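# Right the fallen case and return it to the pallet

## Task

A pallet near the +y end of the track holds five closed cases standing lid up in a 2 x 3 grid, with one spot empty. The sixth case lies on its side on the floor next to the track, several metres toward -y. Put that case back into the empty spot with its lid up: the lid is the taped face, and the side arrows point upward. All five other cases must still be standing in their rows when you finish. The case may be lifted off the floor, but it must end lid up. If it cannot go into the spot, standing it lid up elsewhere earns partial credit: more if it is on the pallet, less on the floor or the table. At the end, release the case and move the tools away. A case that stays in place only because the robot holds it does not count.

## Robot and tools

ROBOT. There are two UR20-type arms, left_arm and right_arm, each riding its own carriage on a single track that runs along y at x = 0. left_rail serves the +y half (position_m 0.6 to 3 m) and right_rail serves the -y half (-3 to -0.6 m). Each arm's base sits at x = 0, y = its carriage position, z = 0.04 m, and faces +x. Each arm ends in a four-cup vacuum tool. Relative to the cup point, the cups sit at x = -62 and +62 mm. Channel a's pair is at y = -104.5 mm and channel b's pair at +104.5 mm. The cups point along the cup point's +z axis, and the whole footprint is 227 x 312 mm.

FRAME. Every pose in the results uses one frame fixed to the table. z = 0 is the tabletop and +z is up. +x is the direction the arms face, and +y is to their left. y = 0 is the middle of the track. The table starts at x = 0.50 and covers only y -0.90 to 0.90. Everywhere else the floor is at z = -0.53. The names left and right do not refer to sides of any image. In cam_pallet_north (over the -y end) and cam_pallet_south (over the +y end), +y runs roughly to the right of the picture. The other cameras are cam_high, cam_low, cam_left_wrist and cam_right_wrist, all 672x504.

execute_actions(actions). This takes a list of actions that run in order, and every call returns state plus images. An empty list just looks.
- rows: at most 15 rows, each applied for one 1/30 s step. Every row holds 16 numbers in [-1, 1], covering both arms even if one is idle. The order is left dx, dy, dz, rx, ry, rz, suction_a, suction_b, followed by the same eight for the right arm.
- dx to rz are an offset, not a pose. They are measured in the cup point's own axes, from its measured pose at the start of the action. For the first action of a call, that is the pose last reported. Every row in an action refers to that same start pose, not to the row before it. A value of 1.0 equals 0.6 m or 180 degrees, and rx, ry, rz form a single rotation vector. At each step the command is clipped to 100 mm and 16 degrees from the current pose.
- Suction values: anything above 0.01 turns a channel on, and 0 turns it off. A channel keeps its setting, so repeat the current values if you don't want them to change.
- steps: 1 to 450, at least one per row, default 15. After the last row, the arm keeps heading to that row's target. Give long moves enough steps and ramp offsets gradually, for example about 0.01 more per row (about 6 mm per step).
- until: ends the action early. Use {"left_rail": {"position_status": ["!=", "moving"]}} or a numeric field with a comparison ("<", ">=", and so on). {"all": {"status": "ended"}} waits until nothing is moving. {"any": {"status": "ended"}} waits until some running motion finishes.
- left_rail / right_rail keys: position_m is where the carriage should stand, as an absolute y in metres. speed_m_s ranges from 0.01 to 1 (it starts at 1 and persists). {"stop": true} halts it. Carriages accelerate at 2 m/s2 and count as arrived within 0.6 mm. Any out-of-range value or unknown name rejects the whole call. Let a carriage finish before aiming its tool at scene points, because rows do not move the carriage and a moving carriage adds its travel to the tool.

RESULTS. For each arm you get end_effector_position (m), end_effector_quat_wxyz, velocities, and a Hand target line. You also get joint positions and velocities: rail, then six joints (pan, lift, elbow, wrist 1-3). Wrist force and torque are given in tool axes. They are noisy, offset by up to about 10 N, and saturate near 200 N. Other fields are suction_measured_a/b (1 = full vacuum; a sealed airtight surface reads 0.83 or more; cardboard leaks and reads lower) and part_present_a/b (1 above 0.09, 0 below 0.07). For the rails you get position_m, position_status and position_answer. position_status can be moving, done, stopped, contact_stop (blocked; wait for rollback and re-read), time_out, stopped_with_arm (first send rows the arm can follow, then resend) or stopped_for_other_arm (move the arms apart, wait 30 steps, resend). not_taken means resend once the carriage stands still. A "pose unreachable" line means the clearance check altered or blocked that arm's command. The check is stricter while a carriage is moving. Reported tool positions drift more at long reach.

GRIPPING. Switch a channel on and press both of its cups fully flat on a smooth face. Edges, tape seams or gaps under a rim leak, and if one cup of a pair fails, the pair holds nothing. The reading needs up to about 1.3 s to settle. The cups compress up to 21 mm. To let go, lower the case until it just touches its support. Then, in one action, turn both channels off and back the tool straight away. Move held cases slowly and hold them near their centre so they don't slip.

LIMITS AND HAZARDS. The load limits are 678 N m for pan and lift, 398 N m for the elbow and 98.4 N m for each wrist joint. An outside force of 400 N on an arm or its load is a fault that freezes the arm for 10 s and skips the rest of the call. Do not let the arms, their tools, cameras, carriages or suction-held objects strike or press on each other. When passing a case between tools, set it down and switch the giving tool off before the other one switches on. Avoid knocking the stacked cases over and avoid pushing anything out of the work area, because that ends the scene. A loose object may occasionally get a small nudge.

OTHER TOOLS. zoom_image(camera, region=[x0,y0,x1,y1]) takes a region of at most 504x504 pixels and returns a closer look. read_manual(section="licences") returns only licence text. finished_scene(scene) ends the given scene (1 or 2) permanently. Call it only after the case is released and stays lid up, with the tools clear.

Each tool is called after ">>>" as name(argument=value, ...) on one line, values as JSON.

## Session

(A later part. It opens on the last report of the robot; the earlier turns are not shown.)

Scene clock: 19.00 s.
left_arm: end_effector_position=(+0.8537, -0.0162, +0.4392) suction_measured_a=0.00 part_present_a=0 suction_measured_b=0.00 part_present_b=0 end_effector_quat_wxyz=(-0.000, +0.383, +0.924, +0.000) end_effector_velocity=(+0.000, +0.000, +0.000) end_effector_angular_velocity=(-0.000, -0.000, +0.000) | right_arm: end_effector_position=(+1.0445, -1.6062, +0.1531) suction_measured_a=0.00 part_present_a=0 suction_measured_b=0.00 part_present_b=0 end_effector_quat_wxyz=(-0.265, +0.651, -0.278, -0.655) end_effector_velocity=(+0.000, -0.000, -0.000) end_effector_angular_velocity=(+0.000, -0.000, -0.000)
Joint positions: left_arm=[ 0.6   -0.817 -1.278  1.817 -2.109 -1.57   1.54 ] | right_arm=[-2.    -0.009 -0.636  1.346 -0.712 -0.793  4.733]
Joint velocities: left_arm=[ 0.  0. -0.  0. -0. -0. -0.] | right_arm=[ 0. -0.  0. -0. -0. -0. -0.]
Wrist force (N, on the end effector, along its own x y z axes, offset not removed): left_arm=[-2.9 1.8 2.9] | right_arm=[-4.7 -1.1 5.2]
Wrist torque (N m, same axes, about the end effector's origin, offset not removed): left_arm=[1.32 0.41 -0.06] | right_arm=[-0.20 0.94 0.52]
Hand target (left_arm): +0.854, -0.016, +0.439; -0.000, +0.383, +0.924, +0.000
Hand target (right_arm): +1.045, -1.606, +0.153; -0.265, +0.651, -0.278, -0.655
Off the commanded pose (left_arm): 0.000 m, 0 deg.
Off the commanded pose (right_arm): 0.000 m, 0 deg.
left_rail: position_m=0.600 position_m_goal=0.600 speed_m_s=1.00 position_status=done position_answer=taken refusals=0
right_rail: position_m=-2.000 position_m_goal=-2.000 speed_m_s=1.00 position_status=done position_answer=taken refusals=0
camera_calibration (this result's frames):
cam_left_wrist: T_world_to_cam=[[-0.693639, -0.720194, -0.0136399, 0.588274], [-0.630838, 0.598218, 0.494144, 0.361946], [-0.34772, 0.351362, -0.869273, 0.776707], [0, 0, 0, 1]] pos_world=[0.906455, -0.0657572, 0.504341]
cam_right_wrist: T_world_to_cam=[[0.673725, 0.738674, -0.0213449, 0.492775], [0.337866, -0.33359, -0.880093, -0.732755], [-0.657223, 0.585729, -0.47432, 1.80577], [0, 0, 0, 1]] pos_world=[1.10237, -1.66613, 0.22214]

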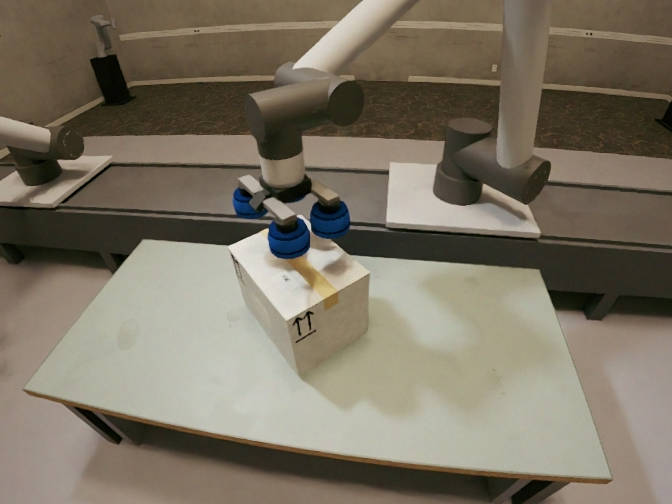

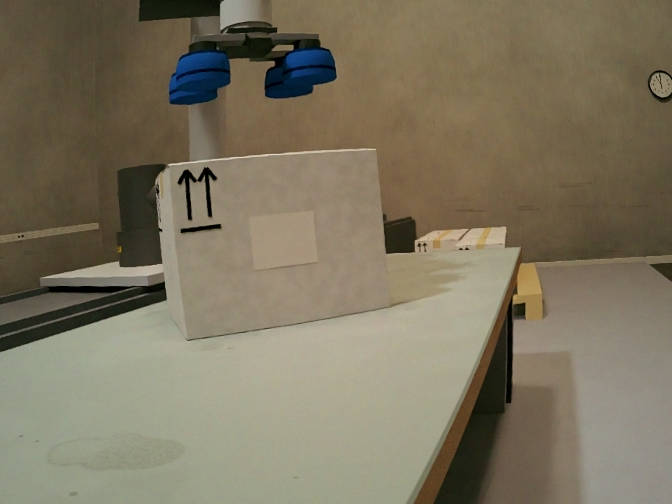

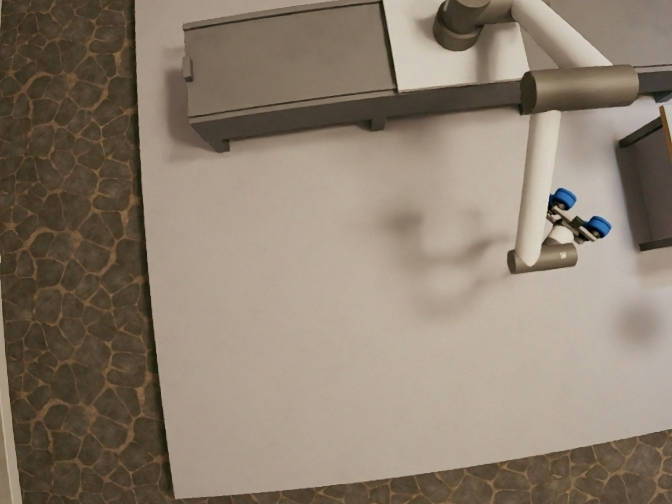

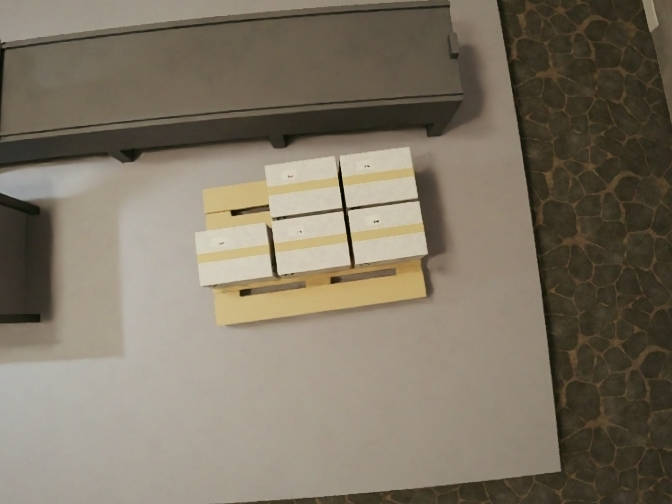

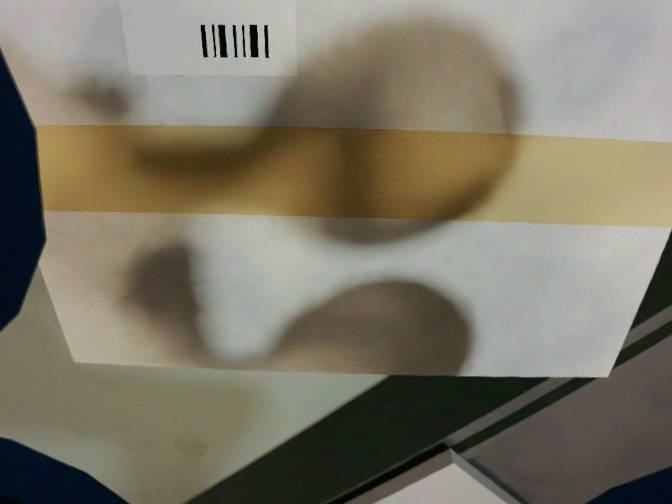

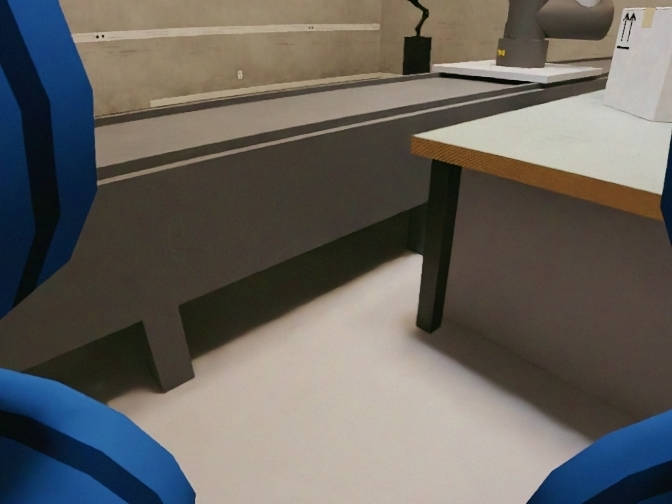

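>>> execute_actions(actions=[{"rows":[[0.01,0,0.22,0,0,0,0,0,0,0,0,0,0,0,0,0]],"steps":25},{"rows":[[0,0,0.03,0,0,0,1,1,0,0,0,0,0,0,0,0]],"steps":10},{"rows":[[0,0,0.027,0,0,0,1,1,0,0,0,0,0,0,0,0]],"steps":35},{"rows":[[0,0,-0.15,0,0,0,1,1,0,0,0,0,0,0,0,0]],"steps":20},{"left_rail":{"position_m":2.572},"rows":[[0.44,0.03,0,0,0,-0.268,1,1,0,0,0,0,0,0,0,0]],"steps":85},{"rows":[[0,0,0.29,0,0,0,1,1,0,0,0,0,0,0,0,0]],"steps":25}])

Scene clock: 26.27 s.
left_arm: end_effector_position=(+0.6755, +2.1599, +0.1905) suction_measured_a=0.95 part_present_a=1 suction_measured_b=0.95 part_present_b=1 end_effector_quat_wxyz=(+0.000, -0.028, +1.000, +0.000) end_effector_velocity=(+0.000, +0.000, -0.001) end_effector_angular_velocity=(-0.000, -0.001, +0.000) | right_arm: end_effector_position=(+1.0445, -1.6063, +0.1531) suction_measured_a=0.00 part_present_a=0 suction_measured_b=0.00 part_present_b=0 end_effector_quat_wxyz=(-0.265, +0.651, -0.278, -0.655) end_effector_velocity=(+0.000, +0.000, +0.000) end_effector_angular_velocity=(+0.000, -0.000, -0.000)
Joint positions: left_arm=[ 2.572 -0.805 -1.295  2.331 -2.606 -1.57   0.711] | right_arm=[-2.    -0.009 -0.636  1.346 -0.712 -0.793  4.733]
Joint velocities: left_arm=[ 0.     0.     0.001  0.    -0.002  0.     0.   ] | right_arm=[ 0.  0. -0.  0. -0.  0. -0.]
Wrist force (N, on the end effector, along its own x y z axes, offset not removed): left_arm=[-3.5 6.6 -34.3] | right_arm=[-7.4 -0.1 1.4]
Wrist torque (N m, same axes, about the end effector's origin, offset not removed): left_arm=[3.73 1.64 -0.13] | right_arm=[-0.08 1.20 0.58]
Hand target (left_arm): +0.676, +2.160, +0.190; +0.000, -0.028, +1.000, +0.000
Hand target (right_arm): +1.044, -1.606, +0.153; -0.265, +0.651, -0.278, -0.655
Off the commanded pose (left_arm): 0.000 m, 0 deg.
Off the commanded pose (right_arm): 0.000 m, 0 deg.
left_rail: position_m=2.572 position_m_goal=2.572 speed_m_s=1.00 position_status=done position_answer=taken refusals=0
right_rail: position_m=-2.000 position_m_goal=-2.000 speed_m_s=1.00 position_status=done position_answer=taken refusals=0
camera_calibration (this result's frames):
cam_left_wrist: T_world_to_cam=[[0.0752682, -0.997071, -0.0135611, 2.10712], [-0.866898, -0.07215, 0.493237, 0.678288], [-0.492771, -0.025369, -0.869789, 0.645712], [0, 0, 0, 1]] pos_world=[0.747596, 2.16626, 0.255652]
cam_right_wrist: T_world_to_cam=[[0.673747, 0.738654, -0.0213448, 0.492735], [0.337856, -0.3336, -0.880093, -0.732775], [-0.657205, 0.585749, -0.474321, 1.80581], [0, 0, 0, 1]] pos_world=[1.10238, -1.66617, 0.22214]

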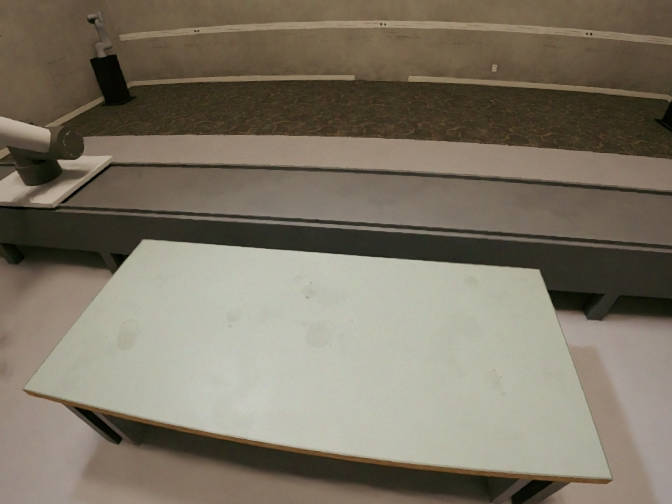

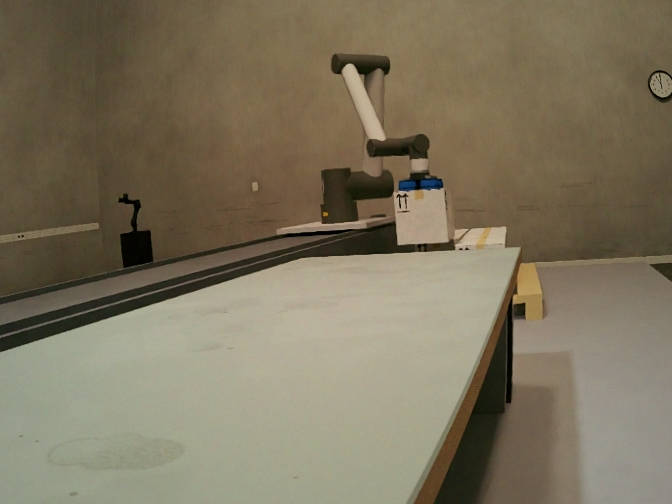

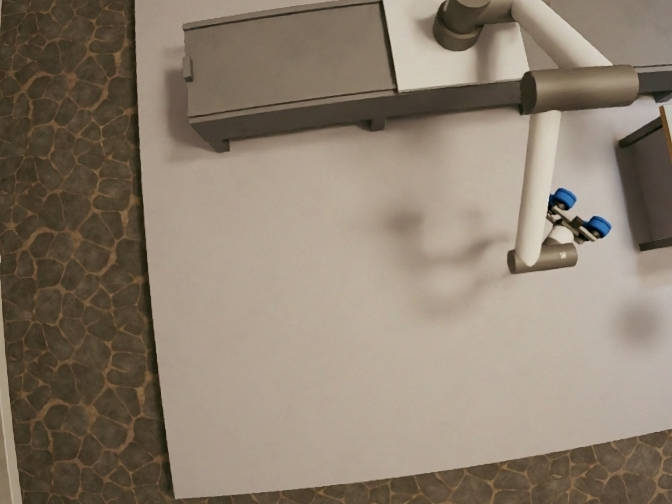

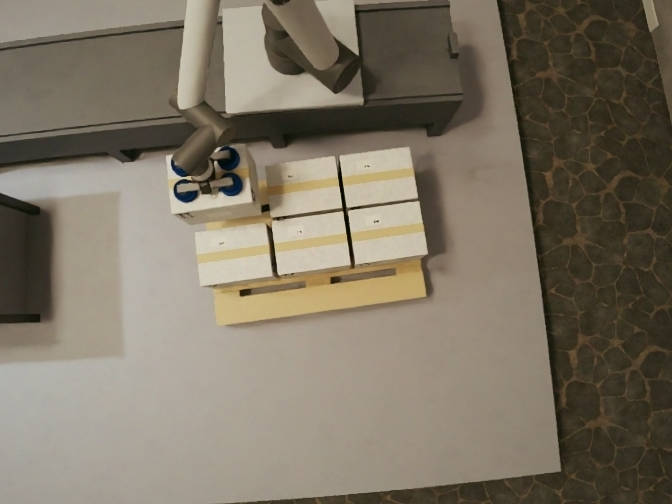

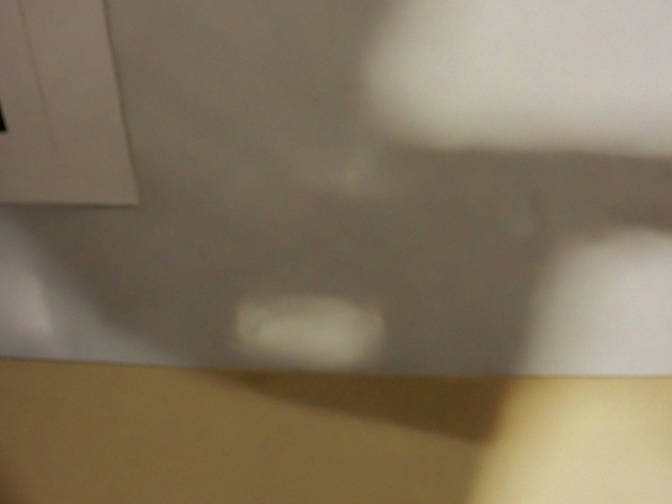

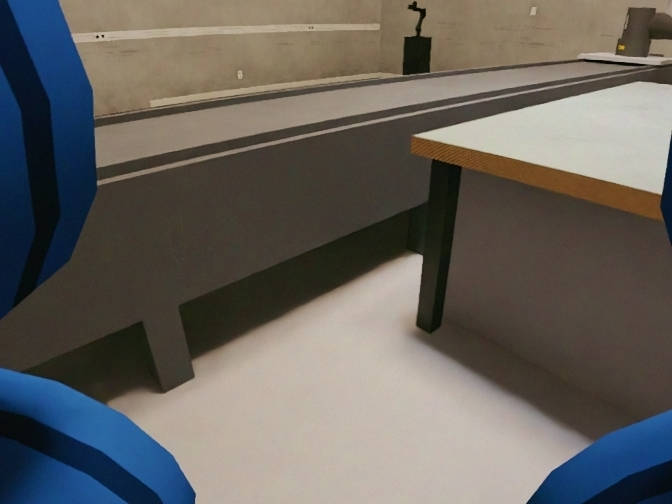

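>>> execute_actions(actions=[{"rows":[[-0.015,0.032,0.47,0,0,0,1,1,0,0,0,0,0,0,0,0]],"steps":32},{"rows":[[0,0,0.035,0,0,0,1,1,0,0,0,0,0,0,0,0]],"steps":15}])

>>> zoom_image(camera="cam_pallet_south", region=[170,140,360,290])

Scene clock: 28.07 s.
left_arm: end_effector_position=(+0.6834, +2.1795, -0.1123) suction_measured_a=0.95 part_present_a=1 suction_measured_b=0.95 part_present_b=1 end_effector_quat_wxyz=(+0.000, -0.028, +1.000, +0.000) end_effector_velocity=(+0.000, -0.000, -0.001) end_effector_angular_velocity=(-0.000, -0.000, +0.000) | right_arm: end_effector_position=(+1.0445, -1.6063, +0.1531) suction_measured_a=0.00 part_present_a=0 suction_measured_b=0.00 part_present_b=0 end_effector_quat_wxyz=(-0.265, +0.651, -0.278, -0.655) end_effector_velocity=(-0.000, -0.000, -0.000) end_effector_angular_velocity=(-0.000, +0.000, +0.000)
Joint positions: left_arm=[ 2.572 -0.779 -0.817  2.37  -3.124 -1.57   0.736] | right_arm=[-2.    -0.009 -0.636  1.346 -0.712 -0.793  4.733]
Joint velocities: left_arm=[ 0.     0.     0.002 -0.    -0.002  0.    -0.   ] | right_arm=[ 0. -0.  0. -0. -0. -0.  0.]
Wrist force (N, on the end effector, along its own x y z axes, offset not removed): left_arm=[-2.4 -1.5 -36.3] | right_arm=[-5.1 -4.0 3.5]
Wrist torque (N m, same axes, about the end effector's origin, offset not removed): left_arm=[2.66 1.36 -0.05] | right_arm=[-0.57 0.95 0.58]
Hand target (left_arm): +0.683, +2.179, -0.112; +0.000, -0.028, +1.000, +0.000
Hand target (right_arm): +1.044, -1.606, +0.153; -0.265, +0.651, -0.278, -0.655
Off the commanded pose (left_arm): 0.000 m, 0 deg.
Off the commanded pose (right_arm): 0.000 m, 0 deg.
left_rail: position_m=2.572 position_m_goal=2.572 speed_m_s=1.00 position_status=done position_answer=taken refusals=0
right_rail: position_m=-2.000 position_m_goal=-2.000 speed_m_s=1.00 position_status=done position_answer=taken refusals=0
camera_calibration (this result's frames):
cam_left_wrist: T_world_to_cam=[[0.0752906, -0.997071, -0.0134417, 2.122], [-0.866895, -0.0721104, 0.493247, 0.835777], [-0.492771, -0.0254843, -0.869786, 0.38697], [0, 0, 0, 1]] pos_world=[0.755452, 2.18592, -0.0471393]
cam_right_wrist: T_world_to_cam=[[0.673747, 0.738654, -0.0213449, 0.492735], [0.337856, -0.3336, -0.880093, -0.732775], [-0.657205, 0.585749, -0.474321, 1.80581], [0, 0, 0, 1]] pos_world=[1.10238, -1.66617, 0.22214]

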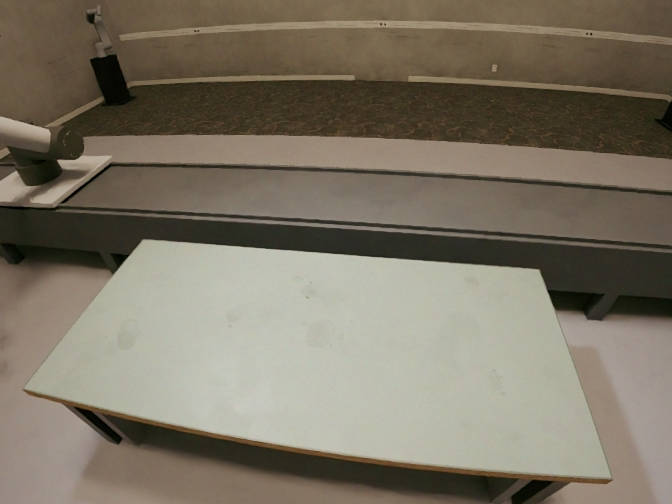

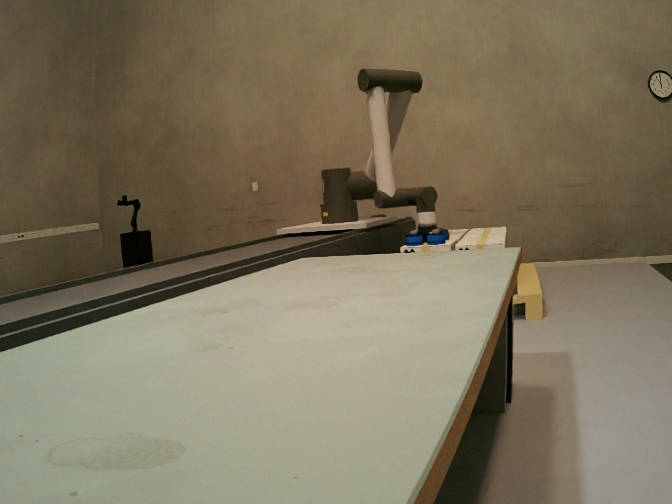

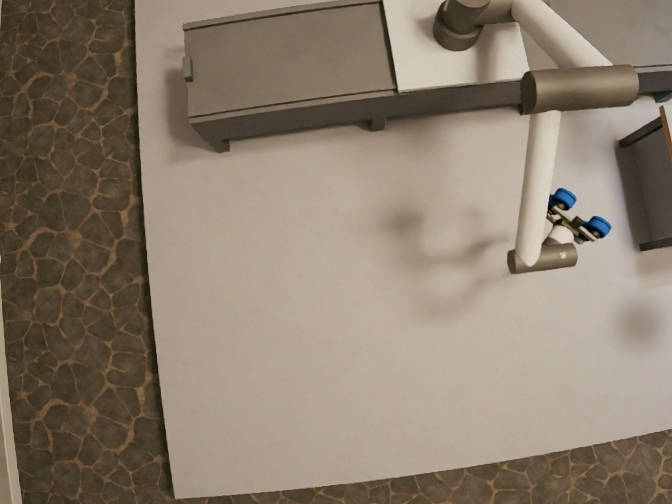

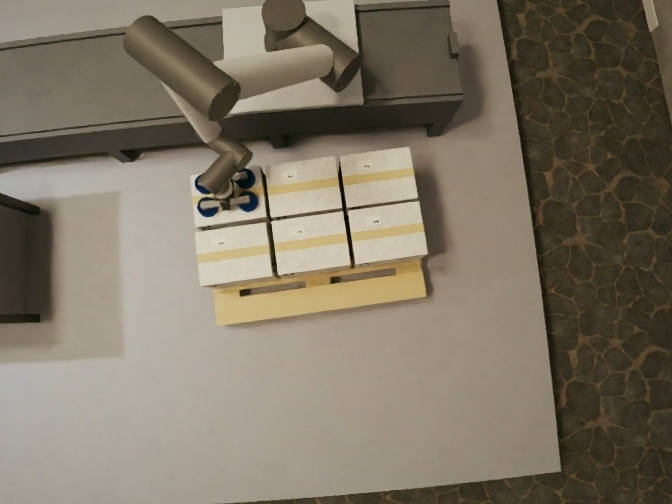

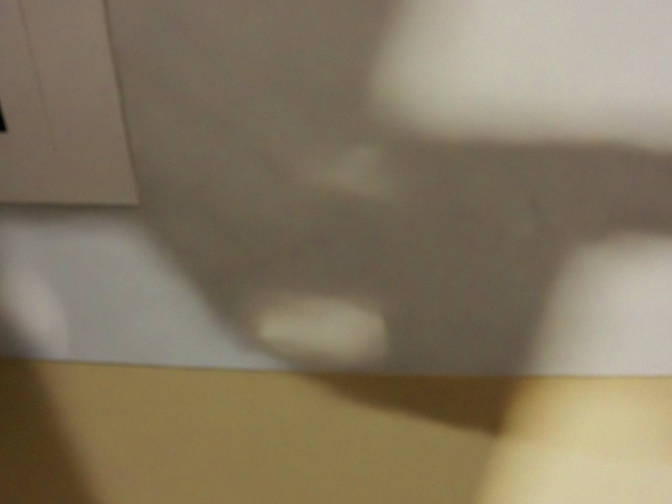

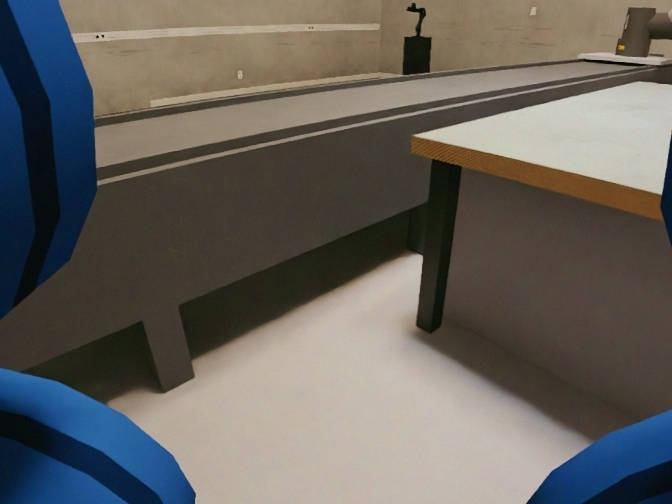

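Region (170, 140, 360, 290) of cam_pallet_south's 672x504 image, scaled by 2.653, with more detail than that image has; it fills the top 398 rows of this view, and the rest is white.

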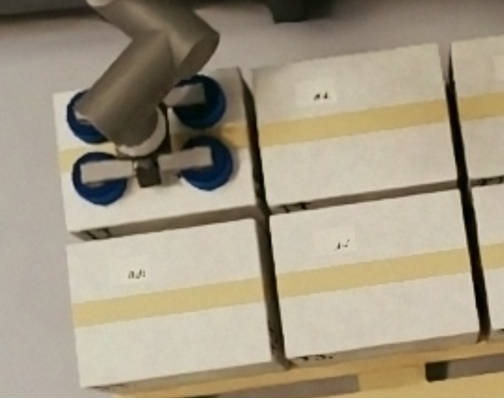

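>>> execute_actions(actions=[{"rows":[[0,0,0.006,0,0,0,1,1,0,0,0,0,0,0,0,0]],"steps":8},{"rows":[[0,0,-0.02,0,0,0,0,0,0,0,0,0,0,0,0,0]],"steps":10},{"rows":[[0,0,-0.5,0,0,0,0,0,0,0,0,0,0,0,0,0]],"steps":28}])

Scene clock: 29.90 s.
left_arm: end_effector_position=(+0.6835, +2.1797, +0.1956) suction_measured_a=0.00 part_present_a=0 suction_measured_b=0.00 part_present_b=0 end_effector_quat_wxyz=(+0.000, -0.028, +1.000, +0.000) end_effector_velocity=(-0.000, -0.000, +0.003) end_effector_angular_velocity=(+0.002, +0.003, -0.000) | right_arm: end_effector_position=(+1.0445, -1.6063, +0.1531) suction_measured_a=0.00 part_present_a=0 suction_measured_b=0.00 part_present_b=0 end_effector_quat_wxyz=(-0.265, +0.651, -0.278, -0.655) end_effector_velocity=(-0.000, +0.000, -0.000) end_effector_angular_velocity=(+0.000, +0.000, +0.000)
Joint positions: left_arm=[ 2.572 -0.779 -1.305  2.333 -2.599 -1.57   0.736] | right_arm=[-2.    -0.009 -0.636  1.346 -0.712 -0.793  4.733]
Joint velocities: left_arm=[ 0.    -0.001 -0.004 -0.003  0.011 -0.    -0.   ] | right_arm=[ 0.  0.  0. -0. -0.  0. -0.]
Wrist force (N, on the end effector, along its own x y z axes, offset not removed): left_arm=[-2.3 -1.3 2.8] | right_arm=[-5.5 -4.0 2.9]
Wrist torque (N m, same axes, about the end effector's origin, offset not removed): left_arm=[0.75 0.19 -0.03] | right_arm=[-0.55 0.96 0.58]
Hand target (left_arm): +0.683, +2.180, +0.196; +0.000, -0.028, +1.000, +0.000
Hand target (right_arm): +1.044, -1.606, +0.153; -0.265, +0.651, -0.278, -0.655
Off the commanded pose (left_arm): 0.000 m, 0 deg.
Off the commanded pose (right_arm): 0.000 m, 0 deg.
left_rail: position_m=2.572 position_m_goal=2.572 speed_m_s=1.00 position_status=done position_answer=taken refusals=0
right_rail: position_m=-2.000 position_m_goal=-2.000 speed_m_s=1.00 position_status=done position_answer=taken refusals=0
camera_calibration (this result's frames):
cam_left_wrist: T_world_to_cam=[[0.0754551, -0.997058, -0.0134817, 2.12619], [-0.867037, -0.0722811, 0.492972, 0.684564], [-0.492496, -0.0255082, -0.869941, 0.654713], [0, 0, 0, 1]] pos_world=[0.755554, 2.18612, 0.260754]
cam_right_wrist: T_world_to_cam=[[0.673747, 0.738654, -0.021345, 0.492735], [0.337856, -0.3336, -0.880093, -0.732775], [-0.657205, 0.585749, -0.47432, 1.80581], [0, 0, 0, 1]] pos_world=[1.10238, -1.66617, 0.22214]

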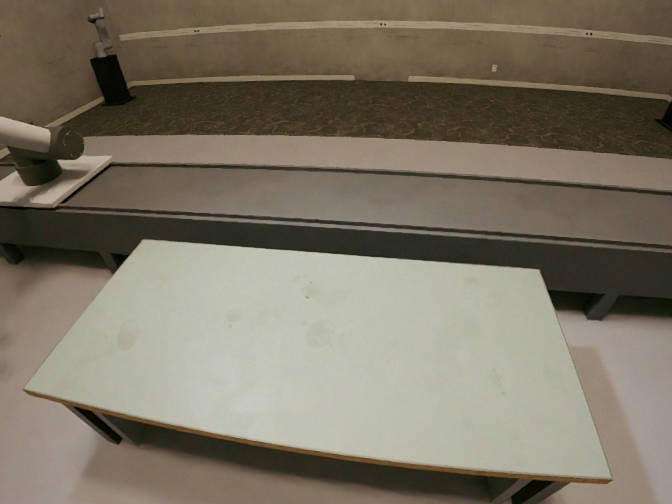

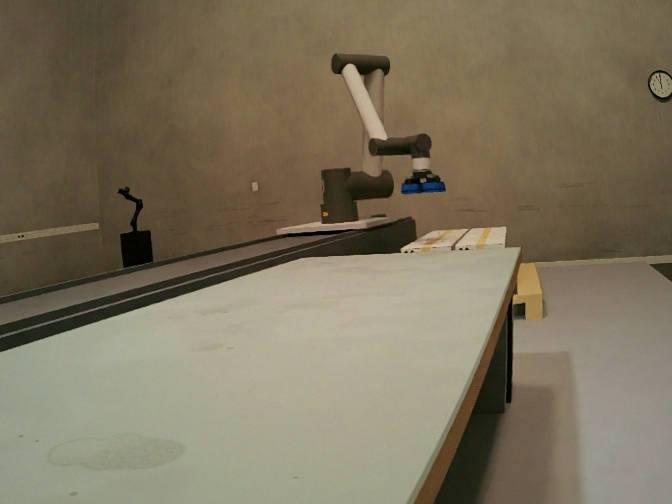

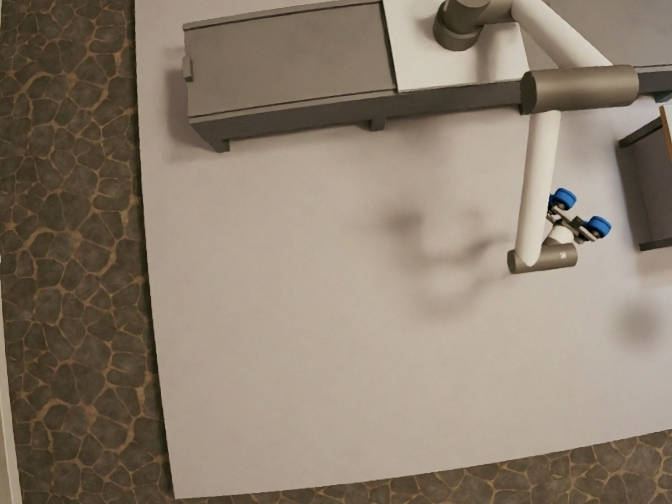

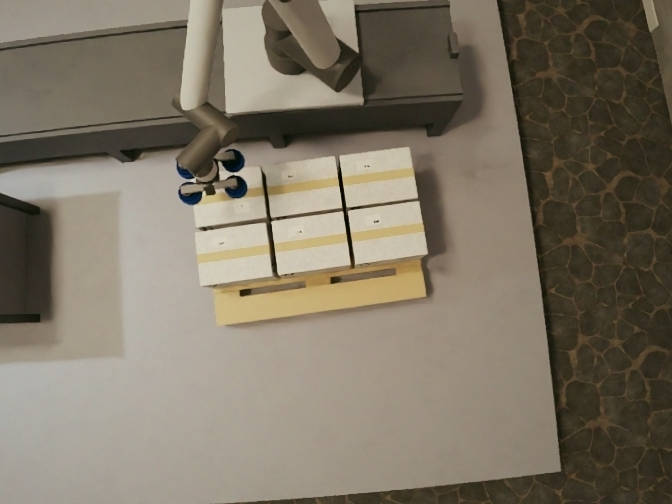

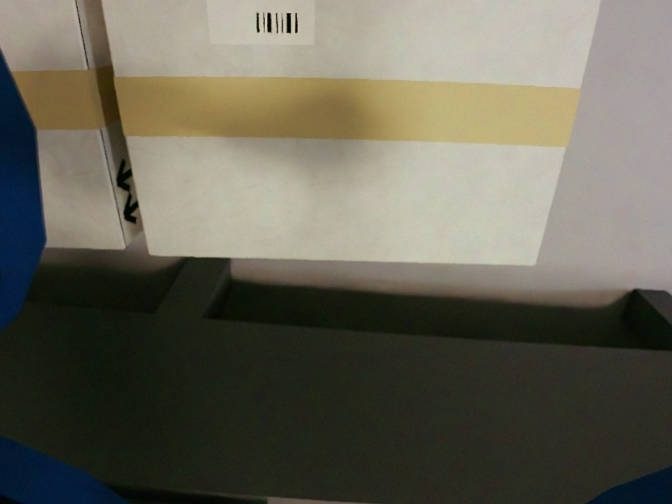

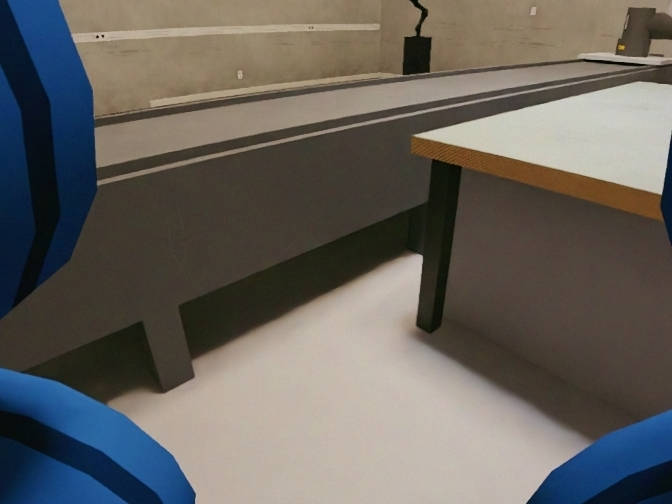

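>>> finished_scene(scene=2)

The scene is finished: the task was done.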